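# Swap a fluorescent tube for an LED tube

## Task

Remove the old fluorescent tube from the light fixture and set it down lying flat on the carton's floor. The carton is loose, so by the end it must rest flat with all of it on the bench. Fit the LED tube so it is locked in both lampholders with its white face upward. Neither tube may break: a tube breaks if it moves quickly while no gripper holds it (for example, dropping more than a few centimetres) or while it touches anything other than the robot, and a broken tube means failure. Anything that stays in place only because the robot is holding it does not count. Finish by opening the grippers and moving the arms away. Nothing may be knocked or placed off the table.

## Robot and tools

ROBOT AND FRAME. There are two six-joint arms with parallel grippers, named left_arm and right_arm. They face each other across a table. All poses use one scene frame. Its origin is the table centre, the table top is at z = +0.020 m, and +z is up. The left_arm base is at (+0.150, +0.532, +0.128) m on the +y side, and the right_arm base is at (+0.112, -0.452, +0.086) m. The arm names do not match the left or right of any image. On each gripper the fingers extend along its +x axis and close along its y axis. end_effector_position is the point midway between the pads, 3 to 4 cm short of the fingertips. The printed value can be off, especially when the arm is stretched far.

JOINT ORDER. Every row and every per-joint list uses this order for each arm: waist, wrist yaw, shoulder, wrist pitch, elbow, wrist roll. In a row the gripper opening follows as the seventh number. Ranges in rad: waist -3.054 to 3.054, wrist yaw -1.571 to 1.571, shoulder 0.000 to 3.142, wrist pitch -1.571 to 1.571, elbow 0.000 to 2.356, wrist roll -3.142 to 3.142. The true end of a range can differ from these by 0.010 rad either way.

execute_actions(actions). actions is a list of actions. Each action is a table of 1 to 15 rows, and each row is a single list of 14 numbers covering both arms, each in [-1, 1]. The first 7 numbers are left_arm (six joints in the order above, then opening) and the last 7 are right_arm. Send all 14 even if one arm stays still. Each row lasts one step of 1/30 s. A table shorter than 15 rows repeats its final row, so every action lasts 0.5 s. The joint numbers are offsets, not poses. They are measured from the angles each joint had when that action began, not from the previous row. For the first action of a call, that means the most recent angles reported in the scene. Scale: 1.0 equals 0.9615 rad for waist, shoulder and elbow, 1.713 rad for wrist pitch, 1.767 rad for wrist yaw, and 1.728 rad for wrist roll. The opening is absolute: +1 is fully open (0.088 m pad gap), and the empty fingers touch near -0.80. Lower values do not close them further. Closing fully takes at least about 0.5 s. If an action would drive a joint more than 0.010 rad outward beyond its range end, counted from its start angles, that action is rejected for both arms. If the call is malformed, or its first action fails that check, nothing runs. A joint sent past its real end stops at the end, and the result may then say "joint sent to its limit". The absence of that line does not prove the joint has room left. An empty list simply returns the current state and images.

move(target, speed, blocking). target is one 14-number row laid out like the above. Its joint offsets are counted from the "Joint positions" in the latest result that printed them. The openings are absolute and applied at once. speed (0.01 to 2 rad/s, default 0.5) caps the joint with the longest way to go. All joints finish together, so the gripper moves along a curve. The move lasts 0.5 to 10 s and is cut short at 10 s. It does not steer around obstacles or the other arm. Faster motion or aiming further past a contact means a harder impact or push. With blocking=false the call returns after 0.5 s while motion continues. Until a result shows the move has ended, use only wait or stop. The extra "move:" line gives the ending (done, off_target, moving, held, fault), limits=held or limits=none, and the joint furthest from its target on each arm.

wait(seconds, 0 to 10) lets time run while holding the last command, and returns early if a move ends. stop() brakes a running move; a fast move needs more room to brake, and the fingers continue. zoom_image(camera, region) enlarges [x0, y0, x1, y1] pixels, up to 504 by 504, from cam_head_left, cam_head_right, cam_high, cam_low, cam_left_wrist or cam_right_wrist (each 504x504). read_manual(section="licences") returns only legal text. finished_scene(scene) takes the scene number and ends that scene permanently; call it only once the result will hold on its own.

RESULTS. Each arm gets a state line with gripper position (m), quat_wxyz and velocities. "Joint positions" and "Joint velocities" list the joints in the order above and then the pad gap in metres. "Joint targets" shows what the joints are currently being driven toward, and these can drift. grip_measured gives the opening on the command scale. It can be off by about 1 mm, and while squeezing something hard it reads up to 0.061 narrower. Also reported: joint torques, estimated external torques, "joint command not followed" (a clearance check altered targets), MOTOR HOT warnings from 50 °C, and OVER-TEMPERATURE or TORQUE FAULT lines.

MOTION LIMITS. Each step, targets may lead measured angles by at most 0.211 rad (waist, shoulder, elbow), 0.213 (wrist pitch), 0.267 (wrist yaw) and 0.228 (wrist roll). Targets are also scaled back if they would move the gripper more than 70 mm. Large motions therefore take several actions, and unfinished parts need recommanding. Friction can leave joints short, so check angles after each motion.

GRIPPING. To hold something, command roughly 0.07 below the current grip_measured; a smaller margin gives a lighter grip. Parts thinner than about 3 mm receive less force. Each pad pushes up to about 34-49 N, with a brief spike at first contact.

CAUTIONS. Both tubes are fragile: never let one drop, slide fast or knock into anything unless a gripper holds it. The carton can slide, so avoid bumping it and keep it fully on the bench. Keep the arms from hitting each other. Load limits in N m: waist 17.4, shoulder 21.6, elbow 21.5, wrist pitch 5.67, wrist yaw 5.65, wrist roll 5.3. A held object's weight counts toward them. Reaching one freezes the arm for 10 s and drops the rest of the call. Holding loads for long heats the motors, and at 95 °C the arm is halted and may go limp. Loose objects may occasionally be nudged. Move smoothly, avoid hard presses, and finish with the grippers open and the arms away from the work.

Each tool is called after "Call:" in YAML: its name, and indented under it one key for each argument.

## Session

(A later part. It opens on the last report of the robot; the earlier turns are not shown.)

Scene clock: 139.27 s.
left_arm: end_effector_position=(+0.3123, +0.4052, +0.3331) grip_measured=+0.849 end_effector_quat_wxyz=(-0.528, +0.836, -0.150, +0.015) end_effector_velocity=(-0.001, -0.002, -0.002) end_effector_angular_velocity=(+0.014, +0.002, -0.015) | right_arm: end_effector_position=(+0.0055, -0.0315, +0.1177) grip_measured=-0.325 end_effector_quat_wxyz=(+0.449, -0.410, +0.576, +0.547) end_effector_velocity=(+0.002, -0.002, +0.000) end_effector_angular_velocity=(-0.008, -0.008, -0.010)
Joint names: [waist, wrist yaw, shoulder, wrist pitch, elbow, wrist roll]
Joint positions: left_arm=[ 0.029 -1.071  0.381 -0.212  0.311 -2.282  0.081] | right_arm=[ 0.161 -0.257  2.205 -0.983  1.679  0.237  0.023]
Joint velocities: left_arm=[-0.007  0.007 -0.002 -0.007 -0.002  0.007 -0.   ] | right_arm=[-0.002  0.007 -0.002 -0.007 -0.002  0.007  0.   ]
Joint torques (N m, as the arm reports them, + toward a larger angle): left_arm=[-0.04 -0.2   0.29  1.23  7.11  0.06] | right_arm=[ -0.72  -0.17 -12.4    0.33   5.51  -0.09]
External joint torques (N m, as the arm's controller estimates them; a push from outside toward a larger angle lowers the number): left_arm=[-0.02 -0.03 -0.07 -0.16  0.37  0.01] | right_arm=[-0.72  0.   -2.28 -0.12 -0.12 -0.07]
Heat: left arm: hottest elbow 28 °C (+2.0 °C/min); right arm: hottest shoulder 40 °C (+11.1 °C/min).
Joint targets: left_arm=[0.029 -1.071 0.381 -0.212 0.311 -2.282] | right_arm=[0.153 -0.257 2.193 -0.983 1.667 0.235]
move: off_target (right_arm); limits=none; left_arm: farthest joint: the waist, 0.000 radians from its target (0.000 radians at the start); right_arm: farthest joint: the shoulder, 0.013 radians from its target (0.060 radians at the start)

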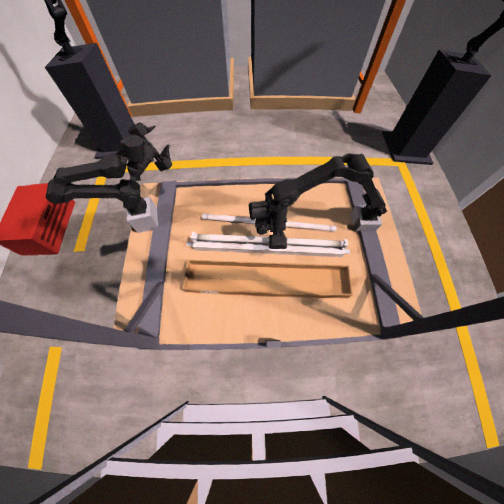

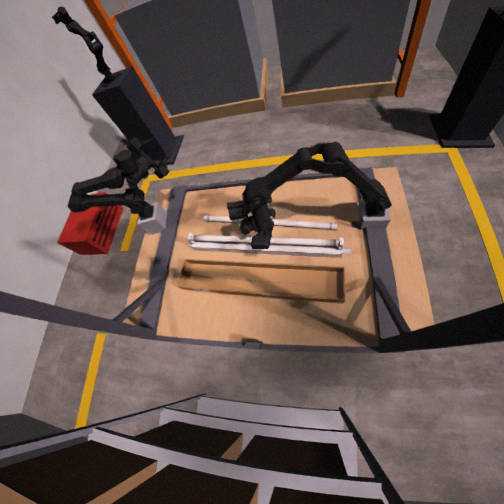

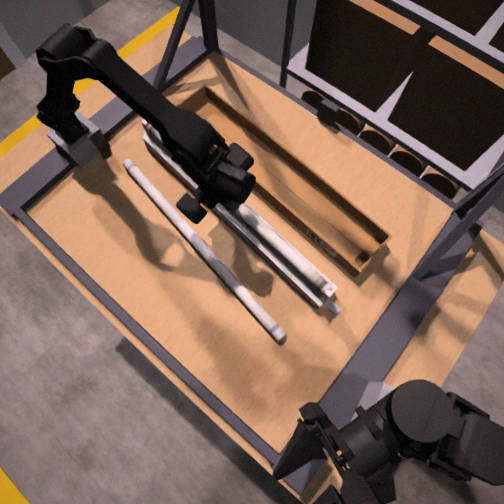

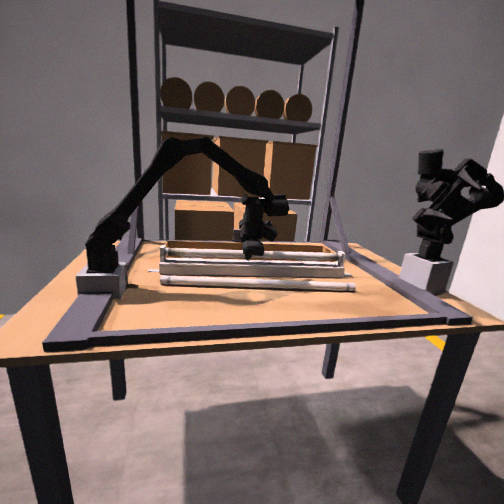

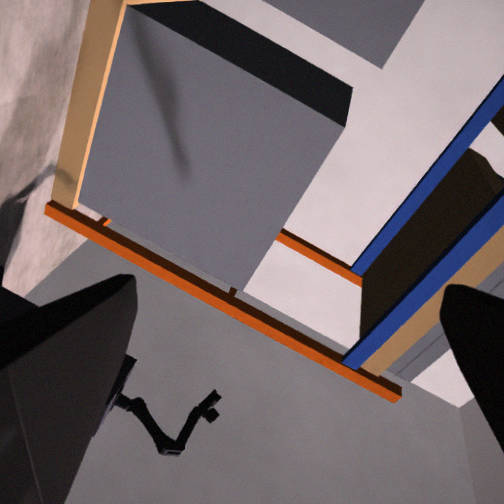

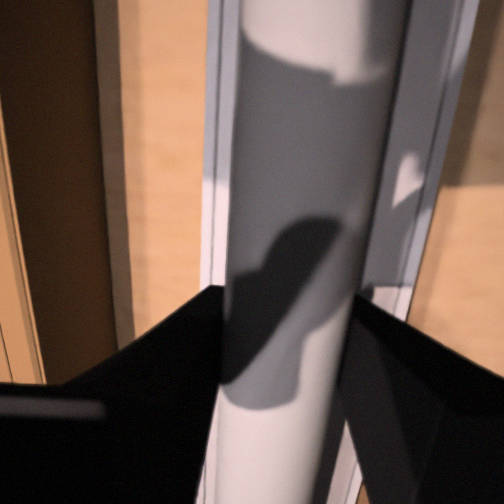

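Call:
move:
  target: [0,0,0,0,0,0,0.85,-0.111,-0.148,-0.02,0.054,-0.106,-0.051,-0.37]
  speed: 0.25

Call:
move:
  target: [0,0,0,0,0,0,0.85,-0.097,-0.15,0.05,0.036,-0.066,-0.051,-0.37]
  speed: 0.25

Call:
zoom_image:
  camera: "cam_high"
  region: [295, 265, 355, 325]

Scene clock: 145.70 s.
left_arm: end_effector_position=(+0.3123, +0.4052, +0.3331) grip_measured=+0.849 end_effector_quat_wxyz=(-0.528, +0.836, -0.150, +0.015) end_effector_velocity=(+0.001, +0.003, +0.001) end_effector_angular_velocity=(-0.013, -0.006, +0.025) | right_arm: end_effector_position=(+0.0102, -0.0320, +0.1147) grip_measured=-0.325 end_effector_quat_wxyz=(+0.373, -0.332, +0.623, +0.602) end_effector_velocity=(+0.002, +0.002, +0.002) end_effector_angular_velocity=(+0.024, -0.007, +0.016)
Joint names: [waist, wrist yaw, shoulder, wrist pitch, elbow, wrist roll]
Joint positions: left_arm=[ 0.029 -1.071  0.381 -0.212  0.311 -2.282  0.081] | right_arm=[ 0.065 -0.521  2.197 -0.887  1.59   0.148  0.023]
Joint velocities: left_arm=[ 0.002 -0.022 -0.002  0.007 -0.002 -0.007  0.   ] | right_arm=[-0.002  0.007 -0.007  0.007 -0.002 -0.022 -0.001]
Joint torques (N m, as the arm reports them, + toward a larger angle): left_arm=[-0.04 -0.2   0.29  1.23  7.12  0.06] | right_arm=[ -0.8   -0.23 -12.09   0.21   5.07  -0.03]
External joint torques (N m, as the arm's controller estimates them; a push from outside toward a larger angle lowers the number): left_arm=[-0.06 -0.01 -0.05 -0.17  0.32  0.01] | right_arm=[-0.84  0.11 -2.11 -0.26 -0.46  0.  ]
Heat: left arm: hottest elbow 28 °C (+1.0 °C/min); right arm: hottest shoulder 41 °C (+11.2 °C/min).
Joint targets: left_arm=[0.029 -1.071 0.381 -0.212 0.311 -2.282] | right_arm=[0.055 -0.518 2.186 -0.890 1.577 0.149]
move: off_target (right_arm); limits=none; left_arm: farthest joint: the waist, 0.000 radians from its target (0.000 radians at the start); right_arm: farthest joint: the elbow, 0.013 radians from its target (0.102 radians at the start)

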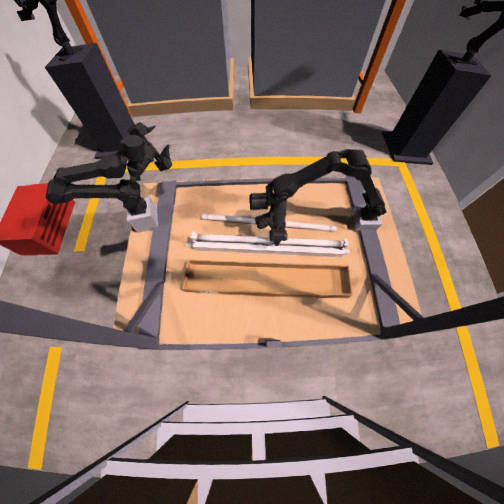

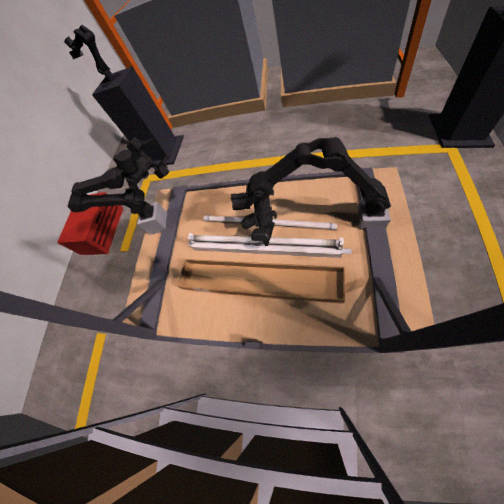

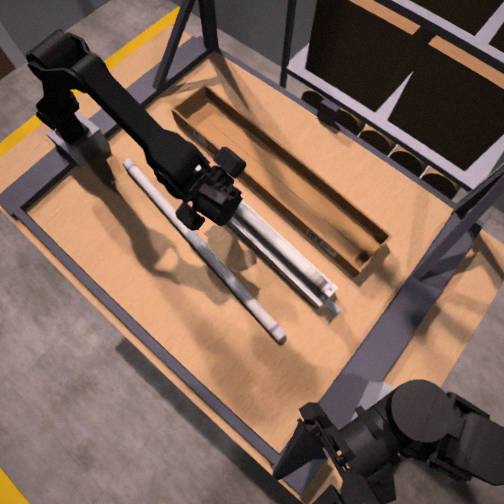

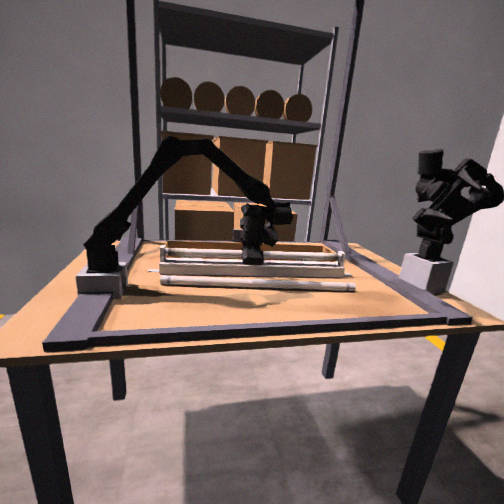

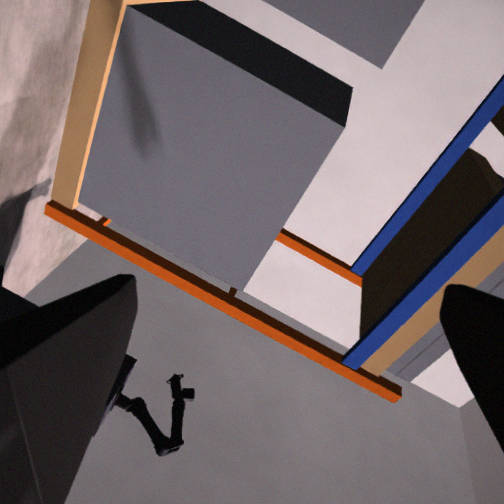

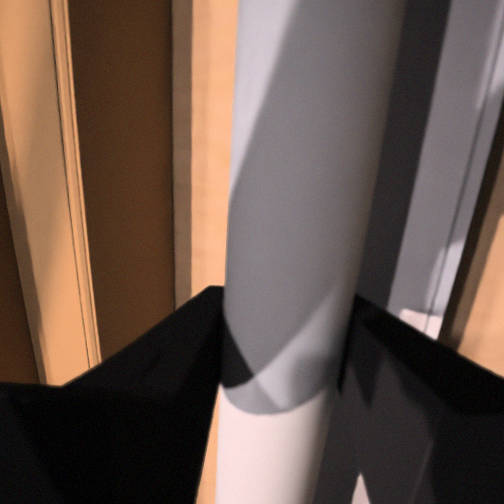

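Scene clock: 147.30 s.
left_arm: end_effector_position=(+0.3123, +0.4052, +0.3331) grip_measured=+0.849 end_effector_quat_wxyz=(-0.528, +0.836, -0.150, +0.015) end_effector_velocity=(-0.001, -0.002, -0.004) end_effector_angular_velocity=(+0.033, +0.006, -0.015) | right_arm: end_effector_position=(+0.0145, -0.0323, +0.1121) grip_measured=-0.325 end_effector_quat_wxyz=(+0.293, -0.250, +0.657, +0.648) end_effector_velocity=(+0.002, -0.004, -0.001) end_effector_angular_velocity=(-0.017, -0.007, +0.002)
Joint names: [waist, wrist yaw, shoulder, wrist pitch, elbow, wrist roll]
Joint positions: left_arm=[ 0.029 -1.071  0.381 -0.212  0.311 -2.282  0.081] | right_arm=[-0.019 -0.781  2.231 -0.823  1.535  0.058  0.023]
Joint velocities: left_arm=[-0.007  0.007  0.002 -0.022 -0.002  0.007 -0.   ] | right_arm=[-0.002  0.007 -0.002 -0.022 -0.002 -0.007 -0.   ]
Joint torques (N m, as the arm reports them, + toward a larger angle): left_arm=[-0.05 -0.19  0.29  1.23  7.11  0.06] | right_arm=[-0.9  -0.73 -9.22  0.22  5.36  0.06]
External joint torques (N m, as the arm's controller estimates them; a push from outside toward a larger angle lowers the number): left_arm=[-0.02 -0.02 -0.09 -0.15  0.42  0.  ] | right_arm=[-0.95 -0.24  0.71 -0.18  0.1   0.1 ]
Heat: left arm: hottest elbow 28 °C (+1.0 °C/min); right arm: hottest shoulder 41 °C (+10.0 °C/min).
Joint targets: left_arm=[0.029 -1.071 0.381 -0.212 0.311 -2.282] | right_arm=[-0.028 -0.786 2.245 -0.826 1.526 0.060]
move: off_target (right_arm); limits=none; left_arm: farthest joint: the waist, 0.000 radians from its target (0.000 radians at the start); right_arm: farthest joint: the shoulder, 0.014 radians from its target (0.048 radians at the start)

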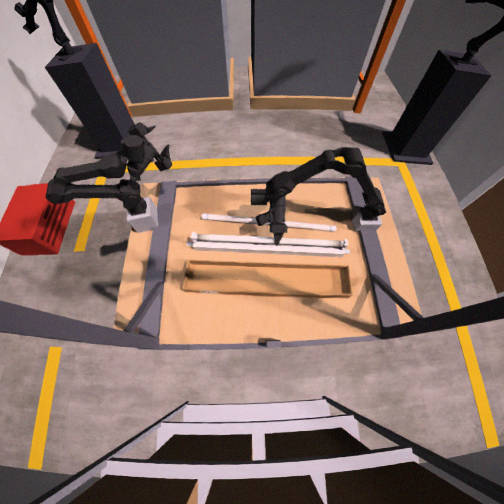

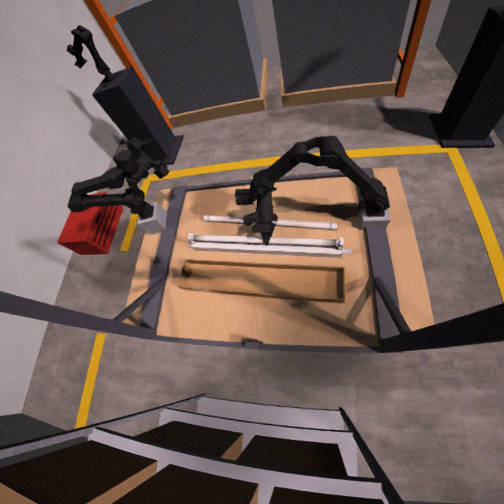

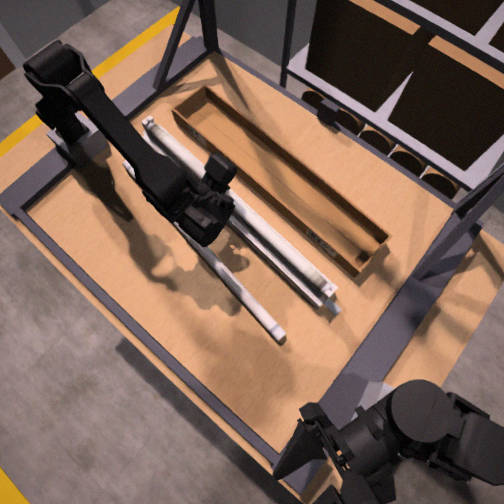

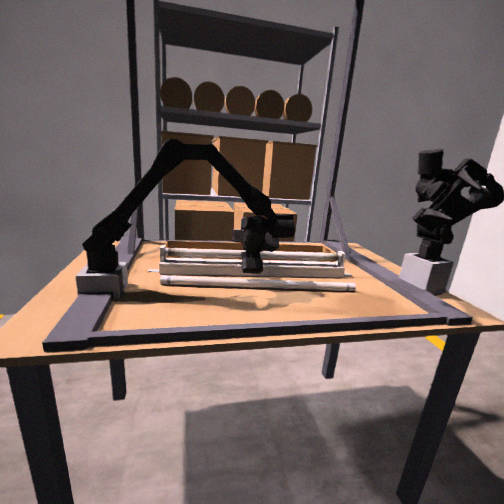

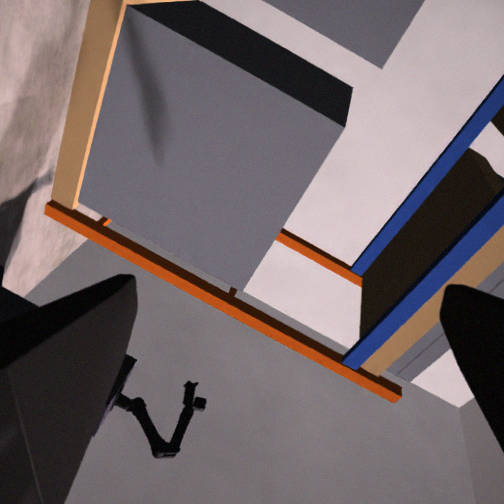

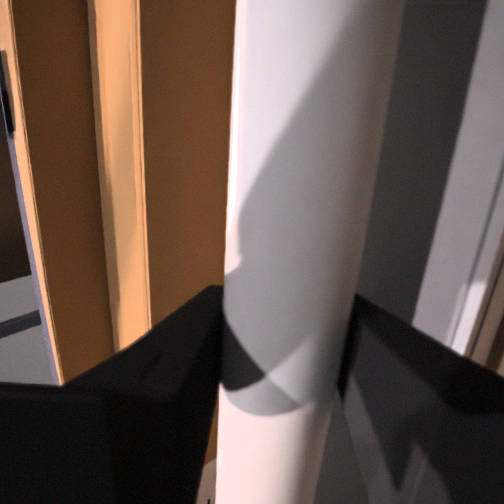

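Region (295, 265, 355, 325) of cam_high's 504x504 image, scaled by 8.400, with more detail than that image has.

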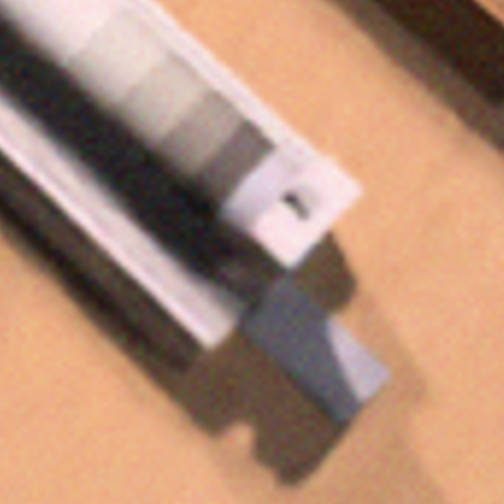

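Call:
execute_actions:
  actions:
    - [[0,0,0,0,0,0,0.85,0,0,0,0,0,0,-0.1]]

Call:
move:
  target: [-0.312,0.303,0.6,-0.265,0.55,-0.18,0.85,0.14,0.223,-0.05,-0.065,0.107,0.079,-0.1]
  speed: 0.5

Call:
move:
  target: [-0.312,0.303,0.84,-0.265,0.49,-0.18,0,0.158,0.219,0.082,-0.1,0.18,0.078,-0.1]
  speed: 0.6

Scene clock: 161.40 s.
left_arm: end_effector_position=(+0.3123, +0.4052, +0.3331) grip_measured=+0.849 end_effector_quat_wxyz=(-0.528, +0.836, -0.150, +0.015) end_effector_velocity=(+0.001, +0.003, -0.001) end_effector_angular_velocity=(+0.001, -0.002, +0.020) | right_arm: end_effector_position=(+0.0145, -0.0324, +0.1121) grip_measured=-0.106 end_effector_quat_wxyz=(+0.293, -0.250, +0.658, +0.647) end_effector_velocity=(+0.002, -0.002, -0.000) end_effector_angular_velocity=(-0.002, -0.008, +0.002)
Joint names: [waist, wrist yaw, shoulder, wrist pitch, elbow, wrist roll]
Joint positions: left_arm=[ 0.029 -1.071  0.381 -0.212  0.311 -2.282  0.081] | right_arm=[-0.019 -0.781  2.231 -0.824  1.535  0.058  0.034]
Joint velocities: left_arm=[-0.002 -0.022 -0.002 -0.007 -0.002 -0.007 -0.   ] | right_arm=[-0.002  0.007 -0.002 -0.007 -0.002 -0.007  0.001]
Joint torques (N m, as the arm reports them, + toward a larger angle): left_arm=[-0.05 -0.2   0.3   1.23  7.11  0.05] | right_arm=[ -0.12  -0.55 -10.77   0.37   6.44   0.  ]
External joint torques (N m, as the arm's controller estimates them; a push from outside toward a larger angle lowers the number): left_arm=[-0.06 -0.02 -0.05 -0.16  0.37  0.  ] | right_arm=[-0.12 -0.06 -0.94 -0.03  1.21  0.04]
Heat: left arm: hottest elbow 28 °C (+1.0 °C/min); right arm: hottest shoulder 40 °C (+6.1 °C/min).
Joint targets: left_arm=[0.029 -1.071 0.381 -0.212 0.311 -2.282] | right_arm=[-0.019 -0.781 2.231 -0.824 1.535 0.058]

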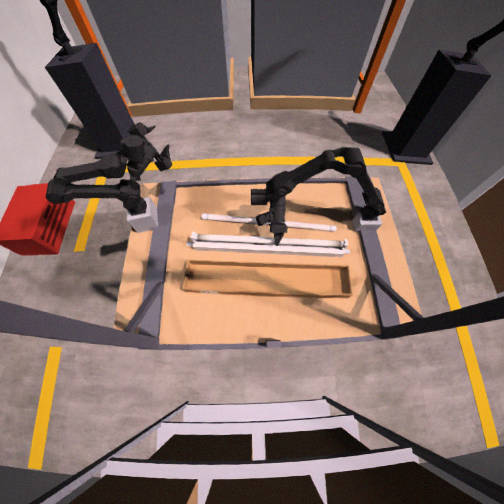

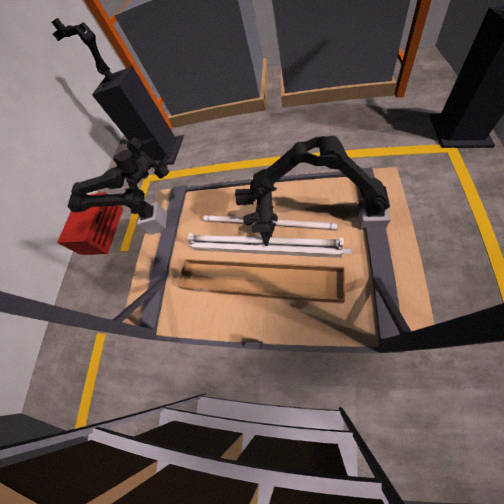

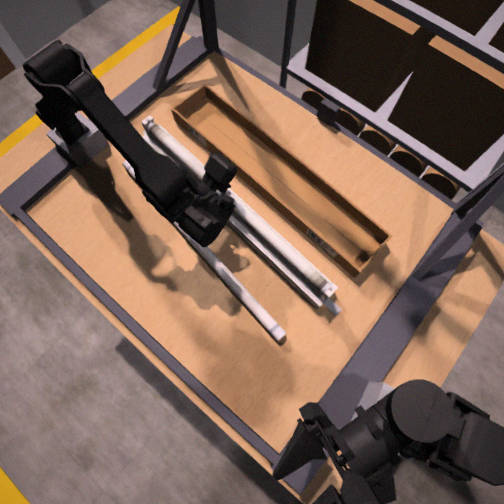

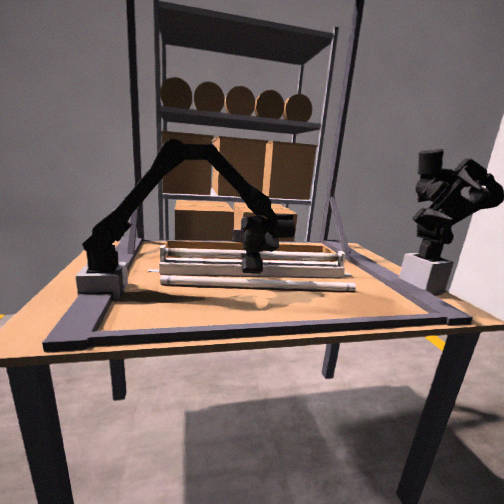

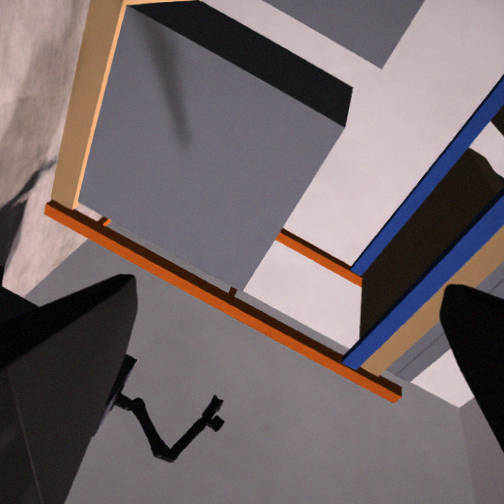

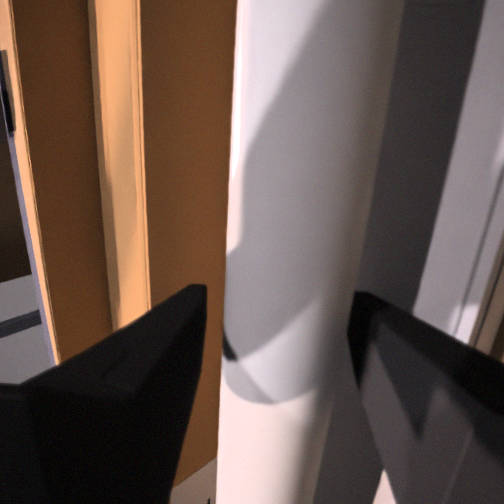

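Scene clock: 163.20 s.
left_arm: end_effector_position=(+0.2054, +0.2701, +0.3375) grip_measured=+0.849 end_effector_quat_wxyz=(-0.541, +0.662, -0.518, -0.033) end_effector_velocity=(+0.000, +0.001, -0.002) end_effector_angular_velocity=(+0.008, -0.001, +0.007) | right_arm: end_effector_position=(+0.0074, -0.0330, +0.1147) grip_measured=-0.102 end_effector_quat_wxyz=(+0.409, -0.374, +0.603, +0.574) end_effector_velocity=(-0.002, -0.001, -0.000) end_effector_angular_velocity=(+0.004, +0.007, +0.010)
Joint names: [waist, wrist yaw, shoulder, wrist pitch, elbow, wrist roll]
Joint positions: left_arm=[-0.268 -0.541  0.95  -0.663  0.83  -2.589  0.081] | right_arm=[ 0.113 -0.391  2.199 -0.934  1.629  0.191  0.034]
Joint velocities: left_arm=[-0.002 -0.007  0.002 -0.007 -0.002 -0.007 -0.   ] | right_arm=[ 0.002 -0.007 -0.002  0.007 -0.007 -0.007 -0.   ]
Joint torques (N m, as the arm reports them, + toward a larger angle): left_arm=[-0.46 -0.09 -1.88  1.05  8.17 -0.11] | right_arm=[  0.15  -0.06 -12.71   0.27   7.9    0.09]
External joint torques (N m, as the arm's controller estimates them; a push from outside toward a larger angle lowers the number): left_arm=[-0.48  0.19  0.38 -0.29  1.46 -0.15] | right_arm=[ 0.09  0.2  -2.73 -0.18  2.34  0.12]
Heat: left arm: hottest elbow 28 °C (+1.0 °C/min); right arm: hottest shoulder 40 °C (+5.1 °C/min).
Joint targets: left_arm=[-0.271 -0.536 0.957 -0.665 0.839 -2.594] | right_arm=[0.116 -0.387 2.183 -0.936 1.638 0.194]
move: off_target (right_arm); limits=none; left_arm: farthest joint: the elbow, 0.010 radians from its target (0.529 radians at the start); right_arm: farthest joint: the shoulder, 0.016 radians from its target (0.048 radians at the start)

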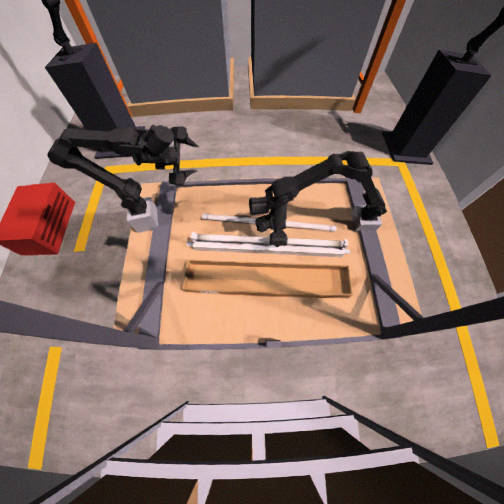

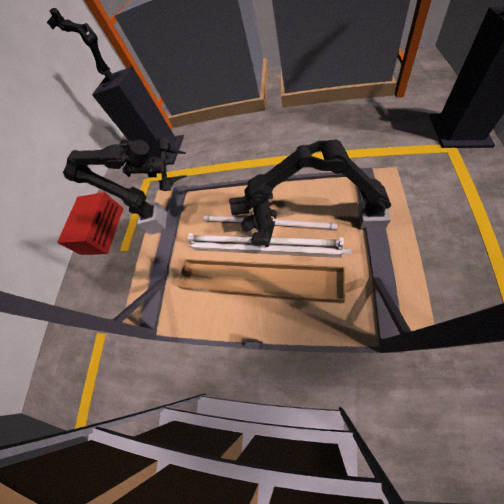

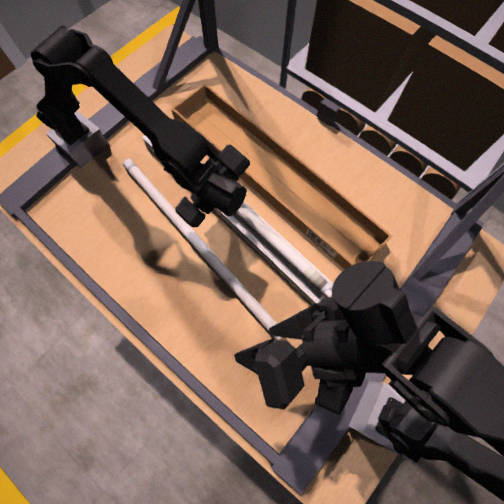

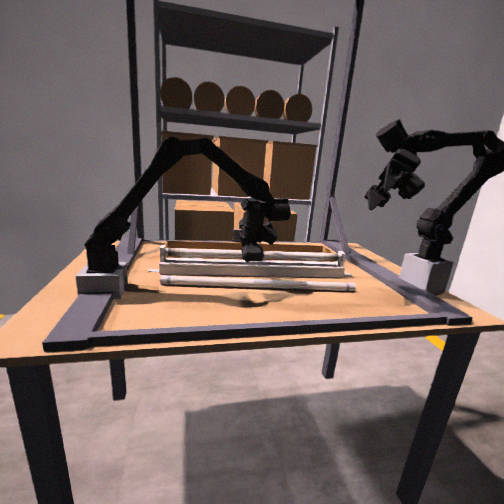

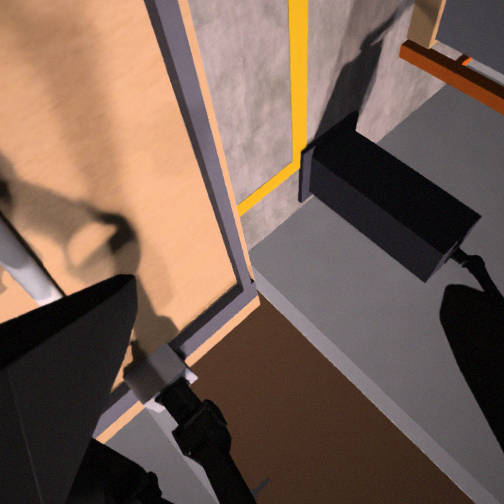

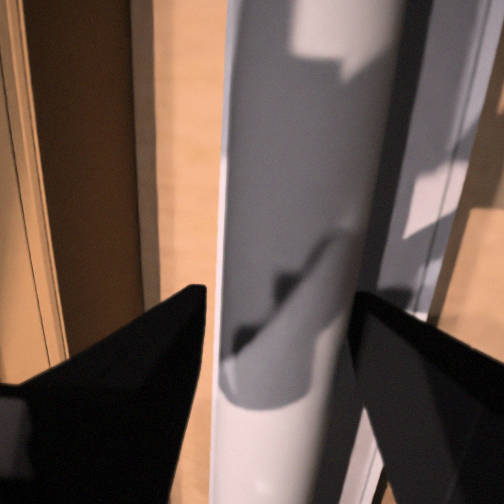

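Scene clock: 165.23 s.
left_arm: end_effector_position=(+0.0348, +0.2410, +0.2203) grip_measured=+0.003 end_effector_quat_wxyz=(-0.631, +0.325, -0.629, -0.317) end_effector_velocity=(+0.002, +0.005, +0.000) end_effector_angular_velocity=(+0.018, -0.015, +0.005) | right_arm: end_effector_position=(-0.0009, -0.0329, +0.1177) grip_measured=-0.102 end_effector_quat_wxyz=(+0.513, -0.483, +0.518, +0.486) end_effector_velocity=(-0.001, +0.001, +0.002) end_effector_angular_velocity=(+0.006, +0.024, -0.000)
Joint names: [waist, wrist yaw, shoulder, wrist pitch, elbow, wrist roll]
Joint positions: left_arm=[-0.564 -0.011  1.744 -1.114  1.292 -2.896  0.039] | right_arm=[ 0.262 -0.008  2.26  -1.104  1.793  0.322  0.034]
Joint velocities: left_arm=[-0.002 -0.007 -0.002 -0.022 -0.002 -0.007 -0.   ] | right_arm=[-0.007 -0.022 -0.007  0.007 -0.002 -0.007 -0.   ]
Joint torques (N m, as the arm reports them, + toward a larger angle): left_arm=[-0.4   0.23 -6.59  0.11  6.79 -0.14] | right_arm=[ 0.33  0.2  -9.46  0.18  7.93  0.07]
External joint torques (N m, as the arm's controller estimates them; a push from outside toward a larger angle lowers the number): left_arm=[-0.4   0.25  0.33 -0.09  1.26 -0.14] | right_arm=[ 0.38  0.19  0.96 -0.15  2.33  0.07]
Heat: left arm: hottest elbow 28 °C (+1.0 °C/min); right arm: hottest shoulder 40 °C (+5.1 °C/min).
Joint targets: left_arm=[-0.568 -0.006 1.758 -1.117 1.301 -2.900] | right_arm=[0.265 -0.004 2.277 -1.105 1.802 0.325]
move: off_target (left_arm, right_arm); limits=none; left_arm: farthest joint: the shoulder, 0.014 radians from its target (0.808 radians at the start); right_arm: farthest joint: the shoulder, 0.018 radians from its target (0.079 radians at the start)

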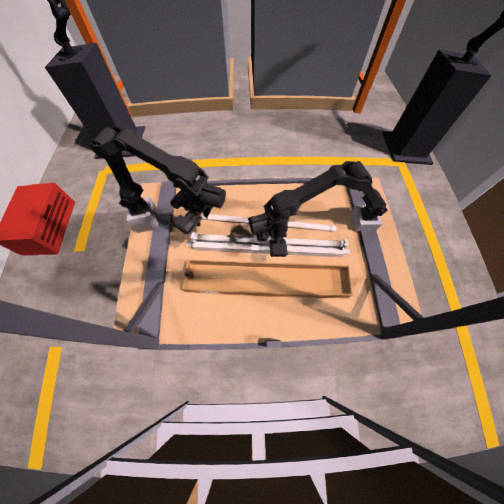

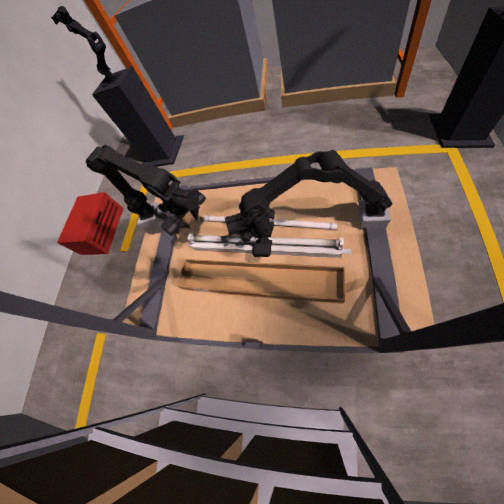

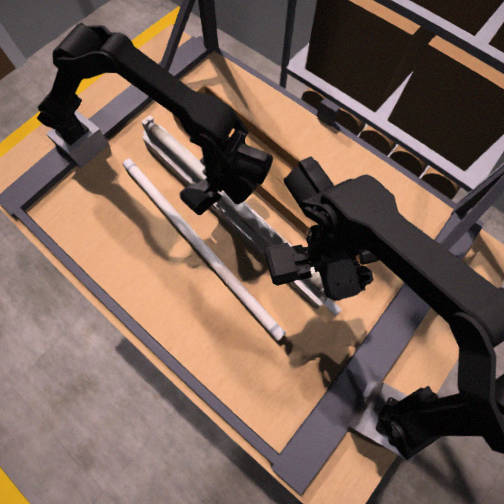

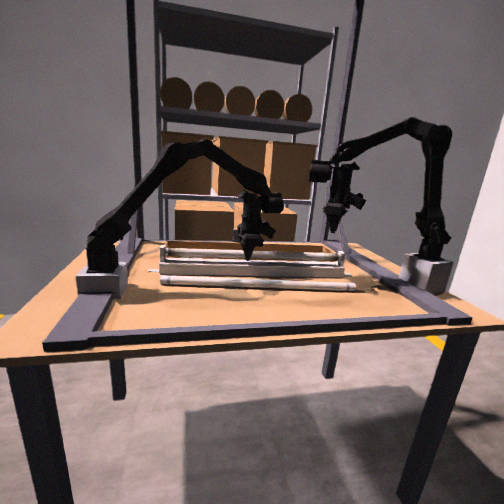

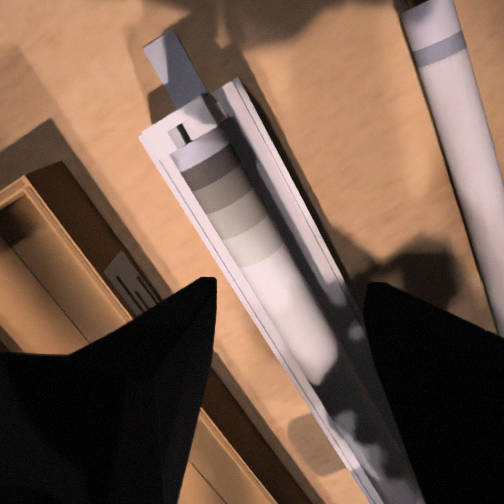

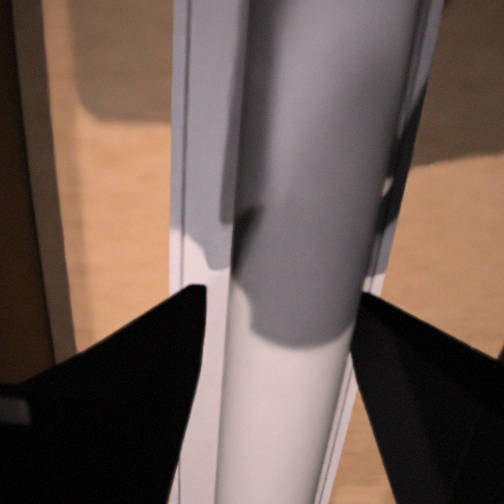

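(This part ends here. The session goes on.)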